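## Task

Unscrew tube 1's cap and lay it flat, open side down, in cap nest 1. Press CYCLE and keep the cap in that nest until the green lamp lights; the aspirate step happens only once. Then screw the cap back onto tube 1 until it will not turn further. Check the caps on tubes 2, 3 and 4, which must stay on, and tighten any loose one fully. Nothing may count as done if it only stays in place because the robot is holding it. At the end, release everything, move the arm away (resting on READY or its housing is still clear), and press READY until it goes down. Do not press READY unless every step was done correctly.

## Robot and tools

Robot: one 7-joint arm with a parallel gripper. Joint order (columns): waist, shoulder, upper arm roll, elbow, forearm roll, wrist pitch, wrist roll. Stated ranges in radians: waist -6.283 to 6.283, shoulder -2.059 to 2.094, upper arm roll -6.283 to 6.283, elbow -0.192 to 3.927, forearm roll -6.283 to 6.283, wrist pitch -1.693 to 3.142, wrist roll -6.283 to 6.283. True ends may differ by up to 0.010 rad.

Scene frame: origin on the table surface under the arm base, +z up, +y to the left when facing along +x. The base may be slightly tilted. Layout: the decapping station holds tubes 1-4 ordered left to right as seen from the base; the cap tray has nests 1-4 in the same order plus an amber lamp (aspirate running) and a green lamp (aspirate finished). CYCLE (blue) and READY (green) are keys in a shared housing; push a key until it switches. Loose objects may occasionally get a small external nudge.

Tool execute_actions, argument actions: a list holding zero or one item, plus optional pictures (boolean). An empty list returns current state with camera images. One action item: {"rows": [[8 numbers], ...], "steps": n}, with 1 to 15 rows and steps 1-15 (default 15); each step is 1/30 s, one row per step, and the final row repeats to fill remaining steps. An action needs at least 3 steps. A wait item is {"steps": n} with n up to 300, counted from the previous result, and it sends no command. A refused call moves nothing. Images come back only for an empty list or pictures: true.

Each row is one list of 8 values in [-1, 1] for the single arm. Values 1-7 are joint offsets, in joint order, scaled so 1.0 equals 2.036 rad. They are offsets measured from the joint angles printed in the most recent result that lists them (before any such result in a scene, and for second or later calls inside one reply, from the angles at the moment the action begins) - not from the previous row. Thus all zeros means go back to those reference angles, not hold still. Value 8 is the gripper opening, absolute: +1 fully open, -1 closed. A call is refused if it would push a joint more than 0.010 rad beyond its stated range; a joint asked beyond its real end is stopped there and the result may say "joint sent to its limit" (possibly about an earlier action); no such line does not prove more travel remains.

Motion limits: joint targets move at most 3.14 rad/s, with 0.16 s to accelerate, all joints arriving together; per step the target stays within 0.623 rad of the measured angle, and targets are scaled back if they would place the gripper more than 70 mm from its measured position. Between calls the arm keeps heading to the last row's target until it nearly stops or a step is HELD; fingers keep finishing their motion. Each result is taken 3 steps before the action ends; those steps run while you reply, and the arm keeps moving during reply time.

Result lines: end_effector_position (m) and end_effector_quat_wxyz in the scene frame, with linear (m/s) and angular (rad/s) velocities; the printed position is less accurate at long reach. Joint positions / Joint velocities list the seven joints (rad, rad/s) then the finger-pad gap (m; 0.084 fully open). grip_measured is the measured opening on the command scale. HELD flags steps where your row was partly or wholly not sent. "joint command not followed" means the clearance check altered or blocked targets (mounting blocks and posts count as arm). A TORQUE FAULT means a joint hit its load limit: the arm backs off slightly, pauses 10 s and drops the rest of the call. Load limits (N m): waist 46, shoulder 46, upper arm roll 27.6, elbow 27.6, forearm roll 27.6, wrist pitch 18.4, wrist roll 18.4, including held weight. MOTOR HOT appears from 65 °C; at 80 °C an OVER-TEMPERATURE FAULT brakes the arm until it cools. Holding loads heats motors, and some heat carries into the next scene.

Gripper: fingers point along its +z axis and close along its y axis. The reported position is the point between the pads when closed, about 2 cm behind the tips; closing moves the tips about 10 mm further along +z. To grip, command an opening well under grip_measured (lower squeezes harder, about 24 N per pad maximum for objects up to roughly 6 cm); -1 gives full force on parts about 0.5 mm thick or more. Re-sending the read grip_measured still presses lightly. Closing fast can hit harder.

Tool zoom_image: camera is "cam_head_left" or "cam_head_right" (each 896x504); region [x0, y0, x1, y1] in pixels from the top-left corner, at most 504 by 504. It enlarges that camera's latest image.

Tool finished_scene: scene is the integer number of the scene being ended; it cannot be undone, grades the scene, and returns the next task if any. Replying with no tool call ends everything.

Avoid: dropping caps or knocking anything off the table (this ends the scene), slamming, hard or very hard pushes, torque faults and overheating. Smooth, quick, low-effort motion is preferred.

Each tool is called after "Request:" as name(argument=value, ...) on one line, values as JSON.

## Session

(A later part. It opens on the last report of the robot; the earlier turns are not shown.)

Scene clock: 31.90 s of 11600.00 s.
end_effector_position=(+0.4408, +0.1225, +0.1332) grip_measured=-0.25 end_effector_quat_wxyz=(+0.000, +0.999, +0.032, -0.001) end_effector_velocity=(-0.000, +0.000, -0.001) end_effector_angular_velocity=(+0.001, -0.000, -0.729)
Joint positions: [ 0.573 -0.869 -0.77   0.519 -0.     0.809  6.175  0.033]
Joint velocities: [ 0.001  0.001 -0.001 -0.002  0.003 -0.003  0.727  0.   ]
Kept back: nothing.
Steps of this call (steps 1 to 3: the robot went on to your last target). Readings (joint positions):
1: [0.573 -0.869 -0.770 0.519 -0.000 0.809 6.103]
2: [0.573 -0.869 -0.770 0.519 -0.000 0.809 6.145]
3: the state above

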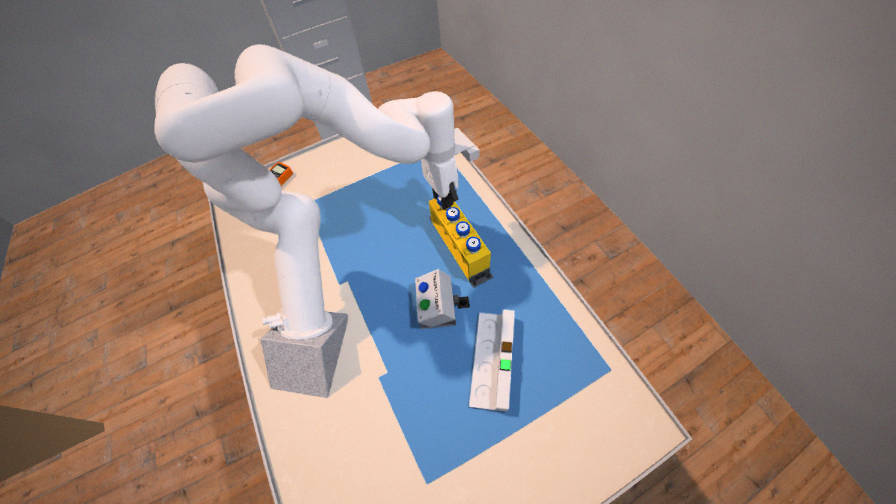

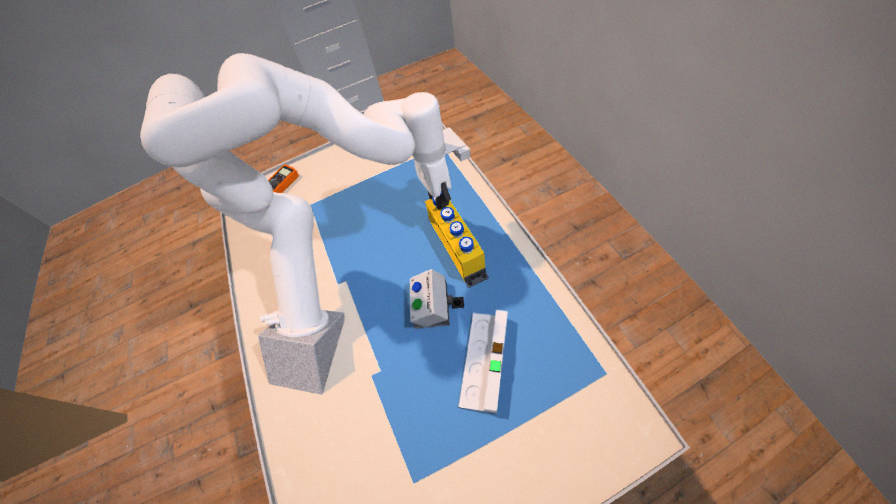

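Request:
execute_actions(actions=[{"rows": [[0,0,0,0,0,0,0.03,-0.14],[0,0,0,0,0,0,0.03,-0.14],[0,0,0,0,0,0,0.03,-0.14],[0,0,0,0,0,0,0.03,-0.14],[0,0,0,0,0,0,-0.95,-0.14]], "steps": 15}])

Request:
execute_actions(actions=[{"rows": [[0,0,0,0,0,0,-1,-0.14]], "steps": 15}], pictures=true)

Request:
zoom_image(camera="cam_head_left", region=[420, 175, 470, 225])

Request:
execute_actions(actions=[{"rows": [[0,0,0,0,0,0,-1,-0.14]], "steps": 15}])

Request:
execute_actions(actions=[{"rows": [[0,0,0,0,0,0,-1,-0.14]], "steps": 15}])

Scene clock: 32.53 s of 11600.00 s.
end_effector_position=(+0.4408, +0.1227, +0.1329) grip_measured=-0.15 end_effector_quat_wxyz=(+0.000, +0.985, +0.171, -0.001) end_effector_velocity=(+0.001, -0.001, +0.002) end_effector_angular_velocity=(+0.003, -0.001, +2.648)
Joint positions: [ 0.574 -0.869 -0.77   0.519 -0.     0.808  5.895  0.037]
Joint velocities: [-0.004 -0.002 -0.001  0.002 -0.001  0.003 -2.651  0.   ]
Steps of this call (steps 1 to 7: the robot went on to your last target; steps 8 to 19: the first 12 steps of this action). Readings (joint positions):
8: [0.573 -0.869 -0.770 0.519 -0.000 0.808 6.236]
9: [0.573 -0.869 -0.770 0.519 -0.000 0.808 6.236]
11: [0.574 -0.869 -0.770 0.518 0.000 0.808 6.236]
15: [0.574 -0.868 -0.769 0.518 0.000 0.808 6.178]
19: the state above

Scene clock: 33.03 s of 11600.00 s.
end_effector_position=(+0.4408, +0.1226, +0.1330) grip_measured=-0.15 end_effector_quat_wxyz=(-0.000, +0.669, +0.744, -0.001) end_effector_velocity=(+0.000, +0.000, -0.000) end_effector_angular_velocity=(+0.004, +0.002, +2.636)
Joint positions: [ 0.573 -0.869 -0.77   0.519 -0.     0.808  4.563  0.037]
Joint velocities: [ 0.     0.    -0.     0.     0.001  0.    -2.637  0.   ]
Steps of this call (steps 1 to 3: the last 3 steps of your previous action; steps 4 to 15: the first 12 steps of this action, its rows measured from where the robot was after step 3). Readings (joint positions):
3: [0.573 -0.869 -0.770 0.519 -0.000 0.808 5.625]
4: [0.573 -0.869 -0.770 0.519 -0.000 0.809 5.536]
5: [0.573 -0.869 -0.770 0.519 -0.000 0.809 5.447]
7: [0.573 -0.869 -0.770 0.519 -0.000 0.809 5.270]
11: [0.573 -0.869 -0.770 0.519 -0.000 0.809 4.916]
15: the state above

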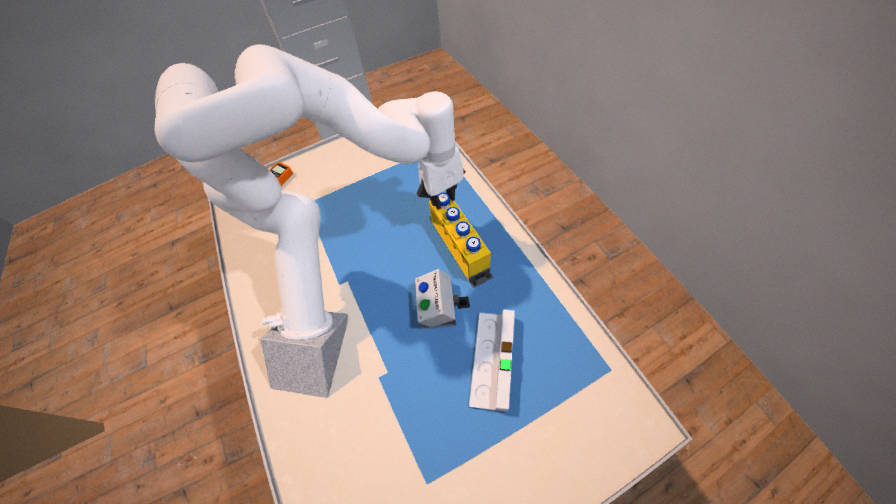

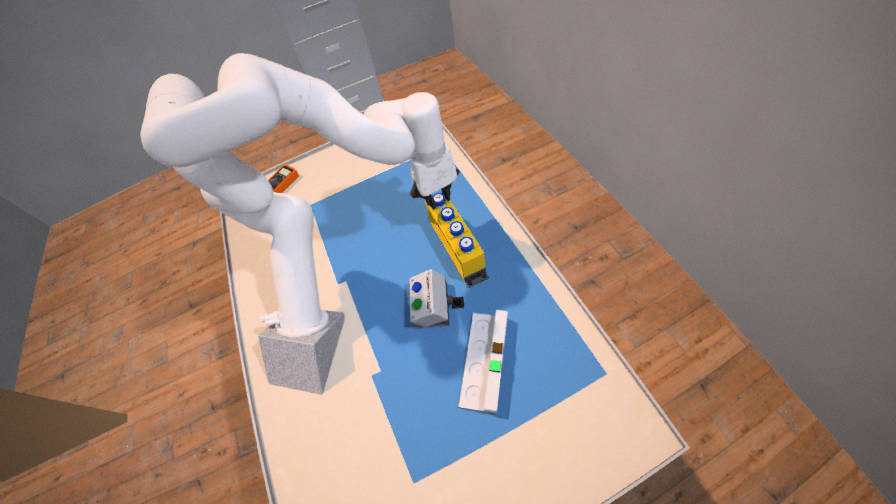

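Region (420, 175, 470, 225) of cam_head_left's 896x504 image, scaled by 10.080, with more detail than that image has.

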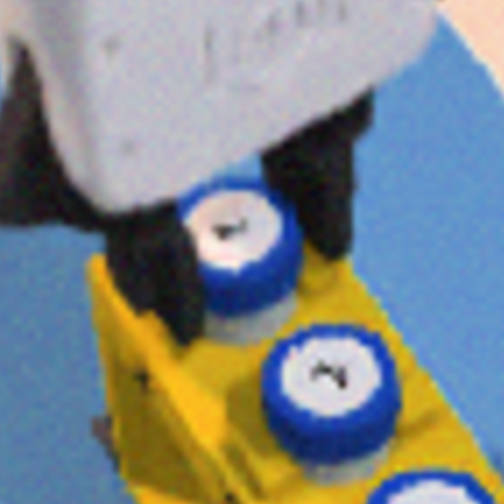

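Scene clock: 33.53 s of 11600.00 s.
end_effector_position=(+0.4408, +0.1226, +0.1330) grip_measured=-0.15 end_effector_quat_wxyz=(-0.001, +0.069, +0.998, -0.000) end_effector_velocity=(-0.000, -0.000, -0.000) end_effector_angular_velocity=(+0.004, +0.002, +2.637)
Joint positions: [ 0.573 -0.869 -0.77   0.519 -0.     0.808  3.236  0.037]
Joint velocities: [ 0.     0.    -0.001 -0.     0.     0.    -2.638  0.   ]
Steps of this call (steps 1 to 3: the last 3 steps of your previous action; steps 4 to 15: the first 12 steps of this action, its rows measured from where the robot was after step 3). Readings (joint positions):
3: [0.573 -0.869 -0.770 0.519 -0.000 0.808 4.297]
4: [0.573 -0.869 -0.770 0.519 -0.000 0.808 4.209]
5: [0.573 -0.869 -0.770 0.519 -0.000 0.808 4.120]
7: [0.573 -0.869 -0.770 0.519 -0.000 0.808 3.943]
11: [0.573 -0.869 -0.770 0.519 -0.000 0.808 3.590]
15: the state above

Scene clock: 34.03 s of 11600.00 s.
end_effector_position=(+0.4408, +0.1226, +0.1330) grip_measured=-0.15 end_effector_quat_wxyz=(-0.001, -0.560, +0.829, +0.000) end_effector_velocity=(-0.000, -0.001, -0.000) end_effector_angular_velocity=(+0.004, +0.001, +2.636)
Joint positions: [ 0.573 -0.869 -0.77   0.519 -0.     0.808  1.909  0.037]
Joint velocities: [-0.    -0.    -0.002 -0.    -0.    -0.001 -2.638 -0.   ]
Steps of this call (steps 1 to 3: the last 3 steps of your previous action; steps 4 to 15: the first 12 steps of this action, its rows measured from where the robot was after step 3). Readings (joint positions):
3: [0.573 -0.869 -0.770 0.519 -0.000 0.808 2.971]
4: [0.573 -0.869 -0.770 0.519 -0.000 0.808 2.882]
5: [0.573 -0.869 -0.770 0.519 -0.000 0.808 2.794]
7: [0.573 -0.869 -0.770 0.519 -0.000 0.808 2.617]
11: [0.573 -0.869 -0.770 0.519 -0.000 0.808 2.263]
15: the state above

Request:
execute_actions(actions=[{"rows": [[0,0,0,0,0,0,-0.545,-0.14],[0,0,0,0,0,0,-0.545,-0.14],[0,0,0,0,0,0,-0.545,-0.14],[0,0,0,0,0,0,-0.545,-0.14],[0,0,0,0,0,0,-0.545,-0.14],[0,0,0,0,0,0,-0.545,-0.14],[0,0,0,0,0,0,-0.545,-0.14],[0,0,0,0,0,0,-0.545,-0.14],[0,0,0,0,0,0,-0.545,-0.14],[0,0,0,0,0,0,-0.545,-0.14],[0,0,0,0,0,0,-0.545,-0.2],[0,0,0,0,0,0,-0.545,-0.27],[0,0,0,0,0,0,-0.54,-0.36],[0,0,0,0,0,0,-0.53,-0.5],[0,0,0,0,0,0,-0.52,-0.7]], "steps": 15}])

Request:
execute_actions(actions=[{"rows": [[0,0,0,0,0,0,0,-0.7],[0,0,0,0,0,0,0,-0.7],[0.0002,0.0002,-0.0001,-0.0001,0,-0.0004,1,-0.7]], "steps": 15}])

Request:
execute_actions(actions=[{"rows": [[0.0003,0.0002,-0.0002,-0.0002,0,-0.0005,1,-0.7]], "steps": 15}])

Scene clock: 34.70 s of 11600.00 s.
end_effector_position=(+0.4408, +0.1226, +0.1330) grip_measured=-0.21 end_effector_quat_wxyz=(+0.000, +0.910, -0.414, -0.000) end_effector_velocity=(+0.000, -0.000, +0.000) end_effector_angular_velocity=(-0.000, +0.000, +0.099)
Joint positions: [ 0.573 -0.869 -0.77   0.519 -0.     0.808  0.809  0.035]
Joint velocities: [-0.    -0.    -0.001  0.    -0.001  0.    -0.099 -0.062]
Steps of this call (steps 1 to 3: the last 3 steps of your previous action; steps 4 to 8: the robot went on to your last target; steps 9 to 20: the first 12 steps of this action). Readings (joint positions):
9: [0.573 -0.869 -0.770 0.519 -0.000 0.808 1.141]
10: [0.573 -0.869 -0.770 0.519 -0.000 0.808 1.076]
12: [0.573 -0.869 -0.770 0.519 -0.000 0.808 0.961]
16: [0.573 -0.869 -0.770 0.519 -0.000 0.808 0.839]
20: the state above

Scene clock: 35.20 s of 11600.00 s.
end_effector_position=(+0.4408, +0.1226, +0.1330) grip_measured=-0.24 end_effector_quat_wxyz=(+0.001, +0.788, -0.615, -0.000) end_effector_velocity=(-0.001, +0.000, -0.001) end_effector_angular_velocity=(-0.002, +0.001, -2.701)
Joint positions: [ 0.574 -0.869 -0.77   0.519 -0.     0.808  1.281  0.033]
Joint velocities: [ 0.001  0.001 -0.    -0.003  0.001 -0.001  2.701 -0.   ]
Steps of this call (steps 1 to 3: the last 3 steps of your previous action; steps 4 to 15: the first 12 steps of this action, its rows measured from where the robot was after step 3). Readings (joint positions):
3: [0.573 -0.869 -0.770 0.519 -0.000 0.808 0.810]
4: [0.573 -0.869 -0.770 0.519 -0.000 0.808 0.816]
5: [0.573 -0.869 -0.770 0.519 -0.000 0.808 0.820]
7: [0.573 -0.869 -0.770 0.519 -0.000 0.808 0.821]
11: [0.573 -0.869 -0.770 0.519 -0.000 0.808 0.948]
15: the state above

Scene clock: 35.70 s of 11600.00 s.
end_effector_position=(+0.4408, +0.1223, +0.1325) grip_measured=-0.25 end_effector_quat_wxyz=(-0.001, -0.240, +0.971, -0.000) end_effector_velocity=(-0.001, -0.001, -0.000) end_effector_angular_velocity=(-0.003, -0.001, -2.640)
Joint positions: [ 0.574 -0.868 -0.771  0.518 -0.     0.806  2.612  0.033]
Joint velocities: [-0.001 -0.    -0.002 -0.002 -0.001  0.     2.638 -0.   ]
Steps of this call (steps 1 to 3: the last 3 steps of your previous action; steps 4 to 15: the first 12 steps of this action, its rows measured from where the robot was after step 3). Readings (joint positions):
3: [0.574 -0.869 -0.770 0.519 -0.000 0.808 1.550]
4: [0.574 -0.869 -0.770 0.518 -0.000 0.808 1.639]
5: [0.574 -0.868 -0.770 0.518 -0.000 0.808 1.728]
7: [0.574 -0.868 -0.770 0.518 -0.000 0.807 1.904]
11: [0.574 -0.868 -0.771 0.518 -0.000 0.806 2.258]
15: the state above

Request:
execute_actions(actions=[{"rows": [[0.0009,0.0008,-0.0006,-0.0007,0,-0.0017,1,-0.7]], "steps": 15}])

Request:
execute_actions(actions=[{"rows": [[0.0007,0.0006,-0.0004,-0.0005,0,-0.0013,0.95,-0.7]], "steps": 15}])

Request:
execute_actions(actions=[{"steps": 4}])

Request:
execute_actions(actions=[{"steps": 2}])

Request:
execute_actions(actions=[{"steps": 2}])

Scene clock: 36.30 s of 11600.00 s.
end_effector_position=(+0.4408, +0.1223, +0.1318) grip_measured=-0.24 end_effector_quat_wxyz=(-0.000, +0.521, +0.854, -0.001) end_effector_velocity=(-0.000, -0.000, -0.001) end_effector_angular_velocity=(-0.005, -0.002, -2.617)
Joint positions: [ 0.576 -0.867 -0.772  0.517 -0.     0.804  4.193  0.033]
Joint velocities: [ 0.003  0.002 -0.002 -0.002 -0.003 -0.005  2.619  0.   ]
Steps of this call (steps 1 to 3: the last 3 steps of your previous action; steps 4 to 6: the robot went on to your last target; steps 7 to 18: the first 12 steps of this action). Readings (joint positions):
7: [0.574 -0.868 -0.771 0.518 -0.000 0.806 3.229]
8: [0.574 -0.868 -0.771 0.518 -0.000 0.806 3.314]
10: [0.574 -0.868 -0.771 0.518 -0.001 0.806 3.487]
14: [0.575 -0.867 -0.772 0.517 -0.000 0.805 3.840]
18: the state above

Scene clock: 36.40 s of 11600.00 s.
end_effector_position=(+0.4408, +0.1223, +0.1317) grip_measured=-0.24 end_effector_quat_wxyz=(-0.000, +0.619, +0.785, -0.001) end_effector_velocity=(+0.000, +0.000, -0.001) end_effector_angular_velocity=(-0.005, -0.002, -1.997)
Joint positions: [ 0.576 -0.867 -0.772  0.517 -0.     0.804  4.433  0.033]
Joint velocities: [ 0.002  0.002  0.001 -0.001 -0.002 -0.004  2.    -0.   ]
Kept back: nothing.
This action was not played: measured from where the robot was after step 3, row 1 of 1 would take arm/djoint7 (the wrist roll) more than 0.010 radians past the upper end of its range (6.283 radians). The steps listed below ran before it. Send another action.
Steps of this call (steps 1 to 3: the last 3 steps of your previous action). Readings (joint positions):
1: [0.576 -0.867 -0.772 0.517 -0.000 0.804 4.279]
2: [0.576 -0.867 -0.772 0.517 -0.000 0.804 4.360]
3: the state above

Scene clock: 36.53 s of 11600.00 s.
end_effector_position=(+0.4408, +0.1223, +0.1316) grip_measured=-0.24 end_effector_quat_wxyz=(-0.000, +0.681, +0.732, -0.001) end_effector_velocity=(+0.000, +0.000, -0.000) end_effector_angular_velocity=(-0.001, -0.002, -0.567)
Joint positions: [ 0.576 -0.866 -0.772  0.517 -0.001  0.803  4.597  0.033]
Joint velocities: [ 0.001  0.001 -0.    -0.001 -0.    -0.003  0.567 -0.   ]
Kept back: nothing.
Steps of this call (steps 1 to 4: nothing new was sent). Readings (joint positions):
1: [0.576 -0.866 -0.772 0.517 -0.001 0.803 4.493]
2: [0.576 -0.866 -0.772 0.517 -0.001 0.803 4.540]
4: the state above

Scene clock: 36.60 s of 11600.00 s.
end_effector_position=(+0.4408, +0.1223, +0.1316) grip_measured=-0.24 end_effector_quat_wxyz=(-0.000, +0.691, +0.723, -0.001) end_effector_velocity=(-0.000, +0.000, -0.000) end_effector_angular_velocity=(-0.001, +0.000, -0.266)
Joint positions: [ 0.576 -0.866 -0.772  0.517 -0.     0.803  4.623  0.033]
Joint velocities: [ 0.001  0.     0.     0.    -0.001 -0.     0.268  0.   ]
Kept back: nothing.
Steps of this call (steps 1 to 2: nothing new was sent). Readings (joint positions):
1: [0.576 -0.866 -0.772 0.517 -0.001 0.803 4.612]
2: the state above

Scene clock: 36.67 s of 11600.00 s.
end_effector_position=(+0.4408, +0.1223, +0.1315) grip_measured=-0.24 end_effector_quat_wxyz=(-0.000, +0.696, +0.718, -0.001) end_effector_velocity=(+0.000, +0.000, +0.000) end_effector_angular_velocity=(-0.002, -0.001, -0.125)
Joint positions: [ 0.576 -0.866 -0.772  0.517 -0.     0.803  4.636  0.033]
Joint velocities: [ 0.     0.     0.002  0.    -0.001 -0.001  0.128 -0.   ]
Kept back: nothing.
Steps of this call (steps 1 to 2: nothing new was sent). Readings (joint positions):
1: [0.576 -0.866 -0.772 0.517 -0.000 0.803 4.631]
2: the state above

Request:
execute_actions(actions=[{"rows": [[0.0006,0.0005,-0.0004,-0.0004,0,-0.001,0.79,-0.7]], "steps": 4}], pictures=true)

Request:
zoom_image(camera="cam_head_left", region=[420, 175, 470, 225])

Request:
execute_actions(actions=[{"steps": 13}])

Request:
execute_actions(actions=[{"steps": 3}])

Request:
execute_actions(actions=[{"steps": 2}])

Request:
execute_actions(actions=[{"steps": 2}])

Scene clock: 37.80 s of 11600.00 s.
end_effector_position=(+0.4408, +0.1223, +0.1315) grip_measured=-0.24 end_effector_quat_wxyz=(-0.000, +0.700, +0.714, -0.001) end_effector_velocity=(+0.000, -0.000, -0.000) end_effector_angular_velocity=(+0.000, -0.000, -0.075)
Joint positions: [ 0.576 -0.866 -0.772  0.517 -0.     0.803  4.648  0.033]
Joint velocities: [ 0.001  0.    -0.001 -0.    -0.    -0.     0.074  0.   ]
Steps of this call (steps 1 to 33: nothing new was sent; step 34: the first step of this action). Readings (joint positions):
34: the state above

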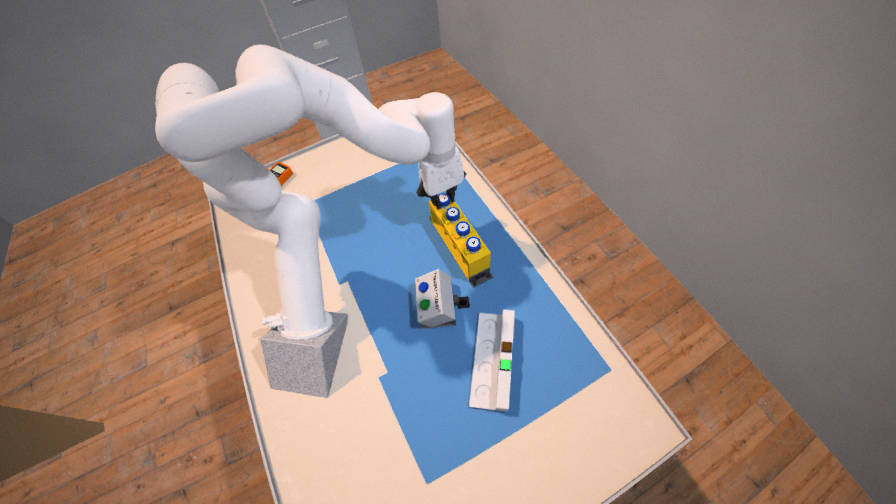

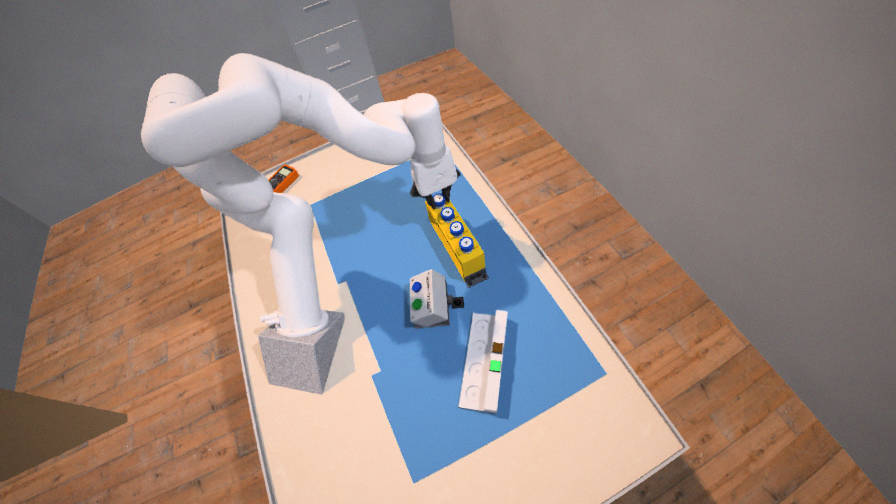

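Region (420, 175, 470, 225) of cam_head_left's 896x504 image, scaled by 10.080, with more detail than that image has.

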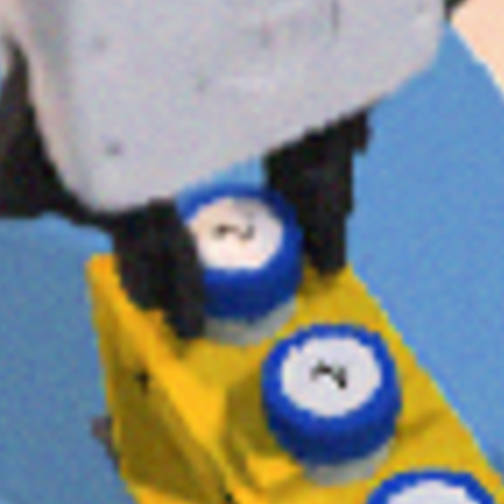

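Scene clock: 38.23 s of 11600.00 s.
end_effector_position=(+0.4408, +0.1223, +0.1310) grip_measured=-0.24 end_effector_quat_wxyz=(+0.000, +0.937, +0.350, -0.001) end_effector_velocity=(-0.000, -0.000, -0.000) end_effector_angular_velocity=(-0.005, -0.002, -2.639)
Joint positions: [ 0.577 -0.865 -0.773  0.516 -0.     0.801  5.524  0.033]
Joint velocities: [ 0.     0.    -0.    -0.    -0.002  0.     2.64  -0.   ]
Kept back: nothing.
Steps of this call (steps 1 to 3: the last 3 steps of your previous action; steps 4 to 13: the robot went on to your last target). Readings (joint positions):
1: [0.576 -0.866 -0.772 0.517 -0.000 0.803 4.655]
2: [0.576 -0.866 -0.772 0.517 -0.000 0.803 4.673]
4: [0.576 -0.866 -0.772 0.517 -0.000 0.803 4.755]
8: [0.577 -0.866 -0.773 0.516 -0.000 0.802 5.077]
13: the state above

Scene clock: 38.33 s of 11600.00 s.
end_effector_position=(+0.4407, +0.1223, +0.1310) grip_measured=-0.24 end_effector_quat_wxyz=(+0.000, +0.975, +0.223, -0.001) end_effector_velocity=(-0.001, -0.001, -0.001) end_effector_angular_velocity=(-0.005, -0.000, -2.617)
Joint positions: [ 0.577 -0.865 -0.773  0.516 -0.001  0.801  5.789  0.033]
Joint velocities: [-0.001  0.001 -0.001 -0.001 -0.001  0.001  2.616  0.   ]
Kept back: nothing.
Steps of this call (steps 1 to 3: the robot went on to your last target). Readings (joint positions):
1: [0.577 -0.865 -0.773 0.516 -0.001 0.801 5.613]
2: [0.577 -0.865 -0.773 0.516 -0.001 0.801 5.701]
3: the state above

Scene clock: 38.40 s of 11600.00 s.
end_effector_position=(+0.4412, +0.1224, +0.1312) grip_measured=-0.24 end_effector_quat_wxyz=(+0.001, +0.990, +0.141, -0.000) end_effector_velocity=(+0.008, +0.001, +0.005) end_effector_angular_velocity=(-0.002, -0.024, -2.296)
Joint positions: [ 0.577 -0.865 -0.773  0.516 -0.001  0.8    5.956  0.033]
Joint velocities: [ 0.003  0.001  0.002  0.013 -0.001 -0.011  2.301 -0.002]
Kept back: nothing.
Steps of this call (steps 1 to 2: the robot went on to your last target). Readings (joint positions):
1: [0.577 -0.865 -0.773 0.516 -0.001 0.801 5.875]
2: the state above

Scene clock: 38.47 s of 11600.00 s.
end_effector_position=(+0.4415, +0.1224, +0.1314) grip_measured=-0.25 end_effector_quat_wxyz=(+0.001, +0.997, +0.075, +0.000) end_effector_velocity=(+0.001, -0.001, +0.002) end_effector_angular_velocity=(+0.002, -0.006, -1.626)
Joint positions: [ 0.577 -0.865 -0.773  0.517 -0.001  0.8    6.089  0.033]
Joint velocities: [-0.003 -0.002 -0.003  0.003 -0.001  0.002  1.623 -0.   ]
Kept back: nothing.
Steps of this call (steps 1 to 2: the robot went on to your last target). Readings (joint positions):
1: [0.577 -0.865 -0.773 0.517 -0.001 0.800 6.028]
2: the state above

Request:
execute_actions(actions=[{"rows": [[0,0,0,0,0,0,0.076,-0.1],[0,0,0,0,0,0,0.076,-0.1],[0,0,0,0,0,0,0.076,-0.1],[0,0,0,0,0,0,0.076,-0.1],[0,0,0,0,0,0,0.076,-0.1],[-0.012,-0.011,0.008,0.012,0,0.027,0.076,-0.1],[-0.0384,-0.0332,0.0244,0.0379,0,0.0833,0.05,-0.1]], "steps": 15}])

Request:
execute_actions(actions=[{"steps": 5}], pictures=true)

Request:
zoom_image(camera="cam_head_left", region=[420, 185, 510, 290])

Scene clock: 39.37 s of 11600.00 s.
end_effector_position=(+0.4430, +0.1229, +0.1671) grip_measured=-0.11 end_effector_quat_wxyz=(-0.000, +1.000, +0.015, +0.002) end_effector_velocity=(+0.033, -0.006, +0.202) end_effector_angular_velocity=(+0.000, -0.140, +0.186)
Joint positions: [ 0.521 -0.915 -0.737  0.574 -0.     0.92   6.21   0.039]
Joint velocities: [-0.273 -0.244  0.15   0.323 -0.002  0.509 -0.199  0.   ]
Steps of this call (steps 1 to 15: the robot went on to your last target; steps 16 to 27: the first 12 steps of this action). Readings (joint positions):
16: [0.577 -0.866 -0.773 0.516 -0.000 0.801 6.243]
17: [0.577 -0.865 -0.773 0.517 -0.000 0.801 6.243]
19: [0.577 -0.865 -0.773 0.515 0.000 0.801 6.244]
23: [0.570 -0.872 -0.766 0.521 0.000 0.824 6.242]
27: the state above

Scene clock: 39.53 s of 11600.00 s.
end_effector_position=(+0.4411, +0.1229, +0.1780) grip_measured=-0.11 end_effector_quat_wxyz=(+0.000, +1.000, +0.023, +0.000) end_effector_velocity=(-0.017, +0.002, +0.007) end_effector_angular_velocity=(-0.005, +0.053, +0.038)
Joint positions: [ 0.503 -0.93  -0.725  0.591 -0.     0.962  6.194  0.039]
Joint velocities: [-0.03  -0.02   0.026  0.008  0.001  0.092 -0.032  0.   ]
Kept back: nothing.
Steps of this call (steps 1 to 3: the last 3 steps of your previous action; steps 4 to 5: the robot went on to your last target). Readings (joint positions):
1: [0.514 -0.921 -0.733 0.583 -0.000 0.935 6.204]
2: [0.509 -0.926 -0.730 0.588 -0.000 0.945 6.200]
4: [0.504 -0.929 -0.726 0.590 -0.000 0.958 6.195]
5: the state above

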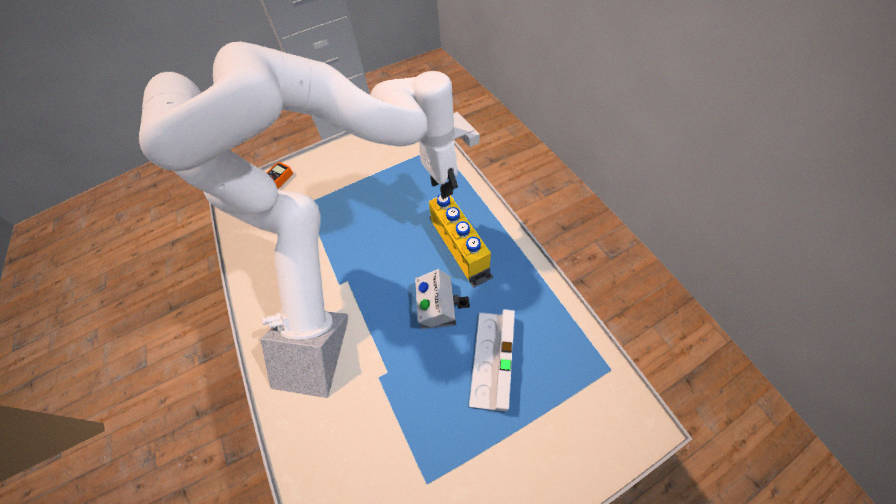

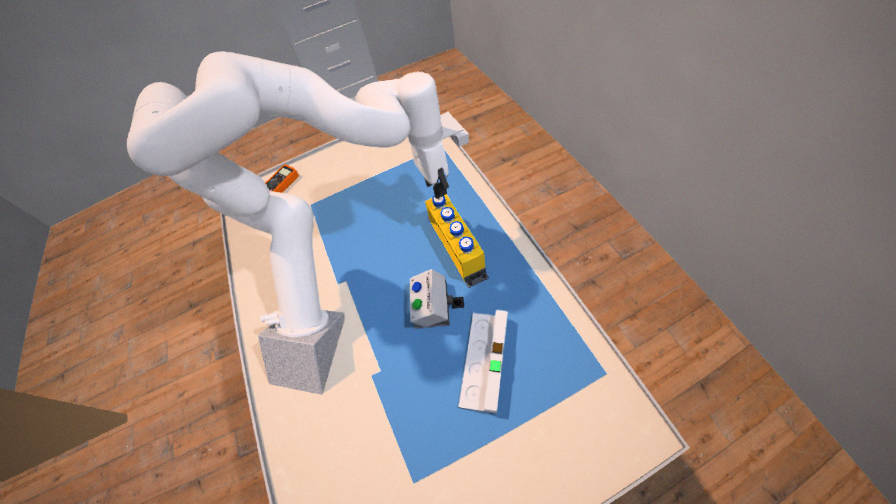

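Region (420, 185, 510, 290) of cam_head_left's 896x504 image, scaled by 4.800, with more detail than that image has; it fills the left 432 columns of this view, and the rest is white.

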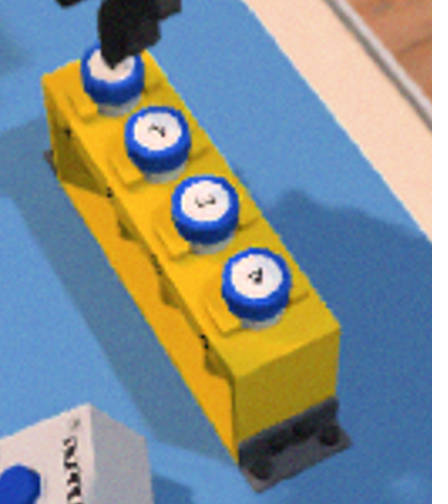

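Request:
execute_actions(actions=[{"rows": [[-0.2344,0.1181,-0.2418,-0.1119,0,-0.0292,-0.2308,-1]], "steps": 15}])

Request:
execute_actions(actions=[{"steps": 17}], pictures=true)

Request:
zoom_image(camera="cam_head_left", region=[430, 188, 470, 228])

Scene clock: 40.07 s of 11600.00 s.
end_effector_position=(+0.3861, +0.0044, +0.1603) grip_measured=-1.00 end_effector_quat_wxyz=(+0.014, +0.998, -0.066, -0.015) end_effector_velocity=(-0.224, -0.313, -0.040) end_effector_angular_velocity=(-0.020, +0.025, -0.572)
Joint positions: [ 0.301 -0.83  -0.931  0.496 -0.001  0.941  5.995  0.   ]
Joint velocities: [-0.611  0.311 -0.635 -0.295  0.001 -0.085 -0.596  0.   ]
Steps of this call (steps 1 to 4: the robot went on to your last target; steps 5 to 16: the first 12 steps of this action). Readings (joint positions):
5: [0.500 -0.932 -0.724 0.593 -0.001 0.968 6.191]
6: [0.495 -0.930 -0.727 0.591 -0.000 0.968 6.185]
8: [0.462 -0.912 -0.760 0.576 -0.000 0.963 6.152]
12: [0.381 -0.871 -0.848 0.535 -0.001 0.952 6.074]
16: the state above

Scene clock: 40.63 s of 11600.00 s.
end_effector_position=(+0.2674, -0.0947, +0.1454) grip_measured=-1.00 end_effector_quat_wxyz=(+0.001, +0.982, -0.191, -0.001) end_effector_velocity=(-0.023, -0.012, -0.002) end_effector_angular_velocity=(+0.002, -0.016, -0.036)
Joint positions: [ 0.031 -0.693 -1.211  0.365 -0.     0.903  5.729  0.   ]
Joint velocities: [-0.049  0.027 -0.049 -0.022  0.001 -0.01  -0.057  0.   ]
Kept back: nothing.
Steps of this call (steps 1 to 3: the last 3 steps of your previous action; steps 4 to 17: the robot went on to your last target). Readings (joint positions):
1: [0.280 -0.820 -0.952 0.487 -0.001 0.938 5.975]
2: [0.260 -0.809 -0.974 0.477 -0.001 0.935 5.955]
4: [0.218 -0.788 -1.017 0.456 -0.001 0.929 5.914]
8: [0.131 -0.744 -1.107 0.415 -0.001 0.917 5.829]
17: the state above

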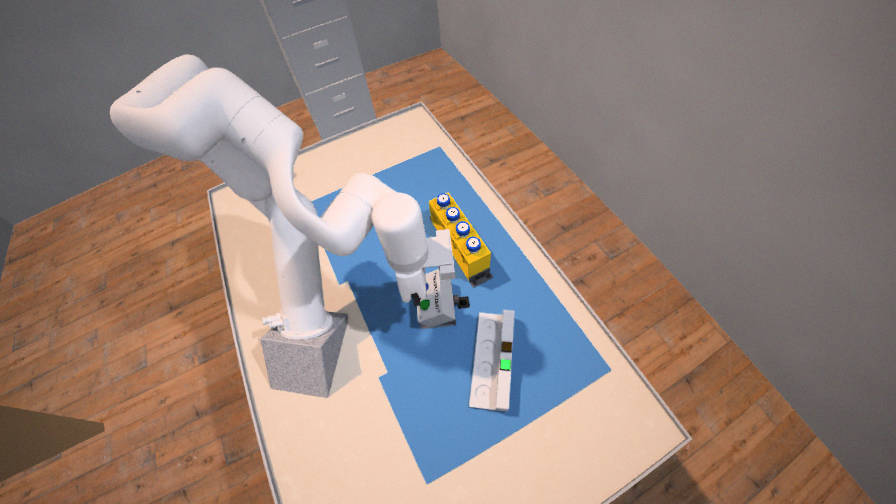

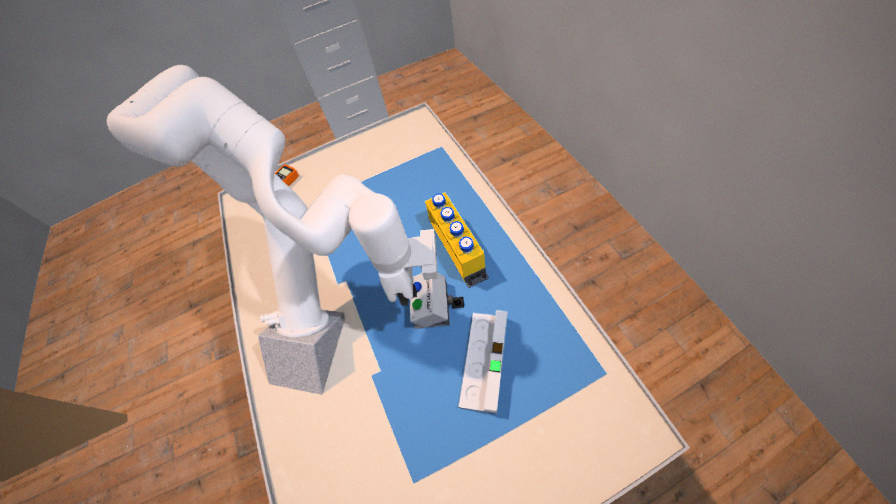

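Region (430, 188, 470, 228) of cam_head_left's 896x504 image, scaled by 12.600, with more detail than that image has.

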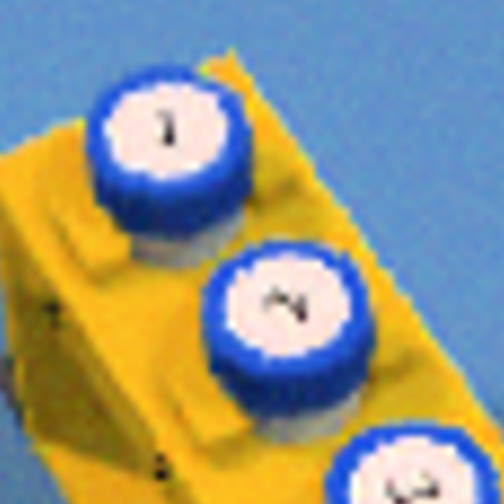

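Request:
execute_actions(actions=[{"rows": [[0.033,0.009,-0.03,-0.017,0,-0.04,-0.0025,-1],[0.033,0.009,-0.03,-0.017,0,-0.04,-0.0025,-1],[0.033,0.009,-0.03,-0.017,0,-0.04,-0.0025,-1],[0.0734,0.0161,-0.0626,-0.031,0,-0.0799,-0.0025,-1],[0.0734,0.0161,-0.0626,-0.031,0,-0.0799,-0.0025,-1],[0.0734,0.0161,-0.0626,-0.031,0,-0.0799,-0.0025,-1],[0.0787,0.0167,-0.0668,-0.0322,0,-0.0844,-0.0025,-1],[0.084,0.0174,-0.071,-0.0334,0,-0.0889,-0.0025,-1],[0.0894,0.018,-0.0752,-0.0346,0,-0.0934,-0.0025,-1],[0.0947,0.0186,-0.0794,-0.0358,0,-0.0979,-0.0025,-1],[0.1,0.0193,-0.0837,-0.0371,0,-0.1025,-0.0025,-1],[0.1053,0.0199,-0.0879,-0.0383,0,-0.107,-0.0025,-1],[0.1107,0.0205,-0.0921,-0.0395,0,-0.1115,-0.0025,-1],[0.116,0.0212,-0.0963,-0.0407,0,-0.116,-0.0025,-1],[0.1187,0.0215,-0.0984,-0.0413,0,-0.1183,-0.0025,-1]], "steps": 15}])

Request:
execute_actions(actions=[{"steps": 15}])

Scene clock: 41.27 s of 11600.00 s.
end_effector_position=(+0.2648, -0.0959, +0.1025) grip_measured=-1.00 end_effector_quat_wxyz=(-0.000, +0.981, -0.194, -0.001) end_effector_velocity=(+0.005, -0.008, -0.070) end_effector_angular_velocity=(-0.020, -0.019, -0.006)
Joint positions: [ 0.195 -0.659 -1.35   0.3   -0.     0.73   5.724  0.   ]
Joint velocities: [ 0.363  0.049 -0.293 -0.083  0.001 -0.338 -0.     0.   ]
Steps of this call (steps 1 to 7: the robot went on to your last target; steps 8 to 19: the first 12 steps of this action). Readings (joint positions):
8: [0.026 -0.690 -1.217 0.363 -0.000 0.902 5.724]
9: [0.031 -0.689 -1.221 0.362 -0.000 0.896 5.724]
11: [0.056 -0.684 -1.241 0.351 -0.000 0.867 5.724]
15: [0.138 -0.668 -1.304 0.317 -0.000 0.785 5.724]
19: the state above

Scene clock: 41.40 s of 11600.00 s.
end_effector_position=(+0.2660, -0.0980, +0.0893) grip_measured=-1.00 end_effector_quat_wxyz=(+0.002, +0.981, -0.194, +0.001) end_effector_velocity=(-0.000, -0.000, -0.000) end_effector_angular_velocity=(-0.000, +0.001, -0.001)
Joint positions: [ 0.272 -0.649 -1.411  0.288 -0.     0.665  5.724  0.   ]
Joint velocities: [ 0.001  0.001 -0.003  0.    -0.001 -0.     0.     0.   ]
Kept back: nothing.
Steps of this call (steps 1 to 3: the last 3 steps of your previous action; step 4: the robot went on to your last target). Readings (joint positions):
1: [0.207 -0.657 -1.360 0.297 -0.000 0.719 5.724]
2: [0.219 -0.656 -1.369 0.294 -0.000 0.709 5.724]
4: [0.240 -0.653 -1.386 0.291 -0.000 0.690 5.724]
The task's run has ended: the event that ends the task has happened.

Request:
finished_scene(scene=2)

The scene is finished: the task was done.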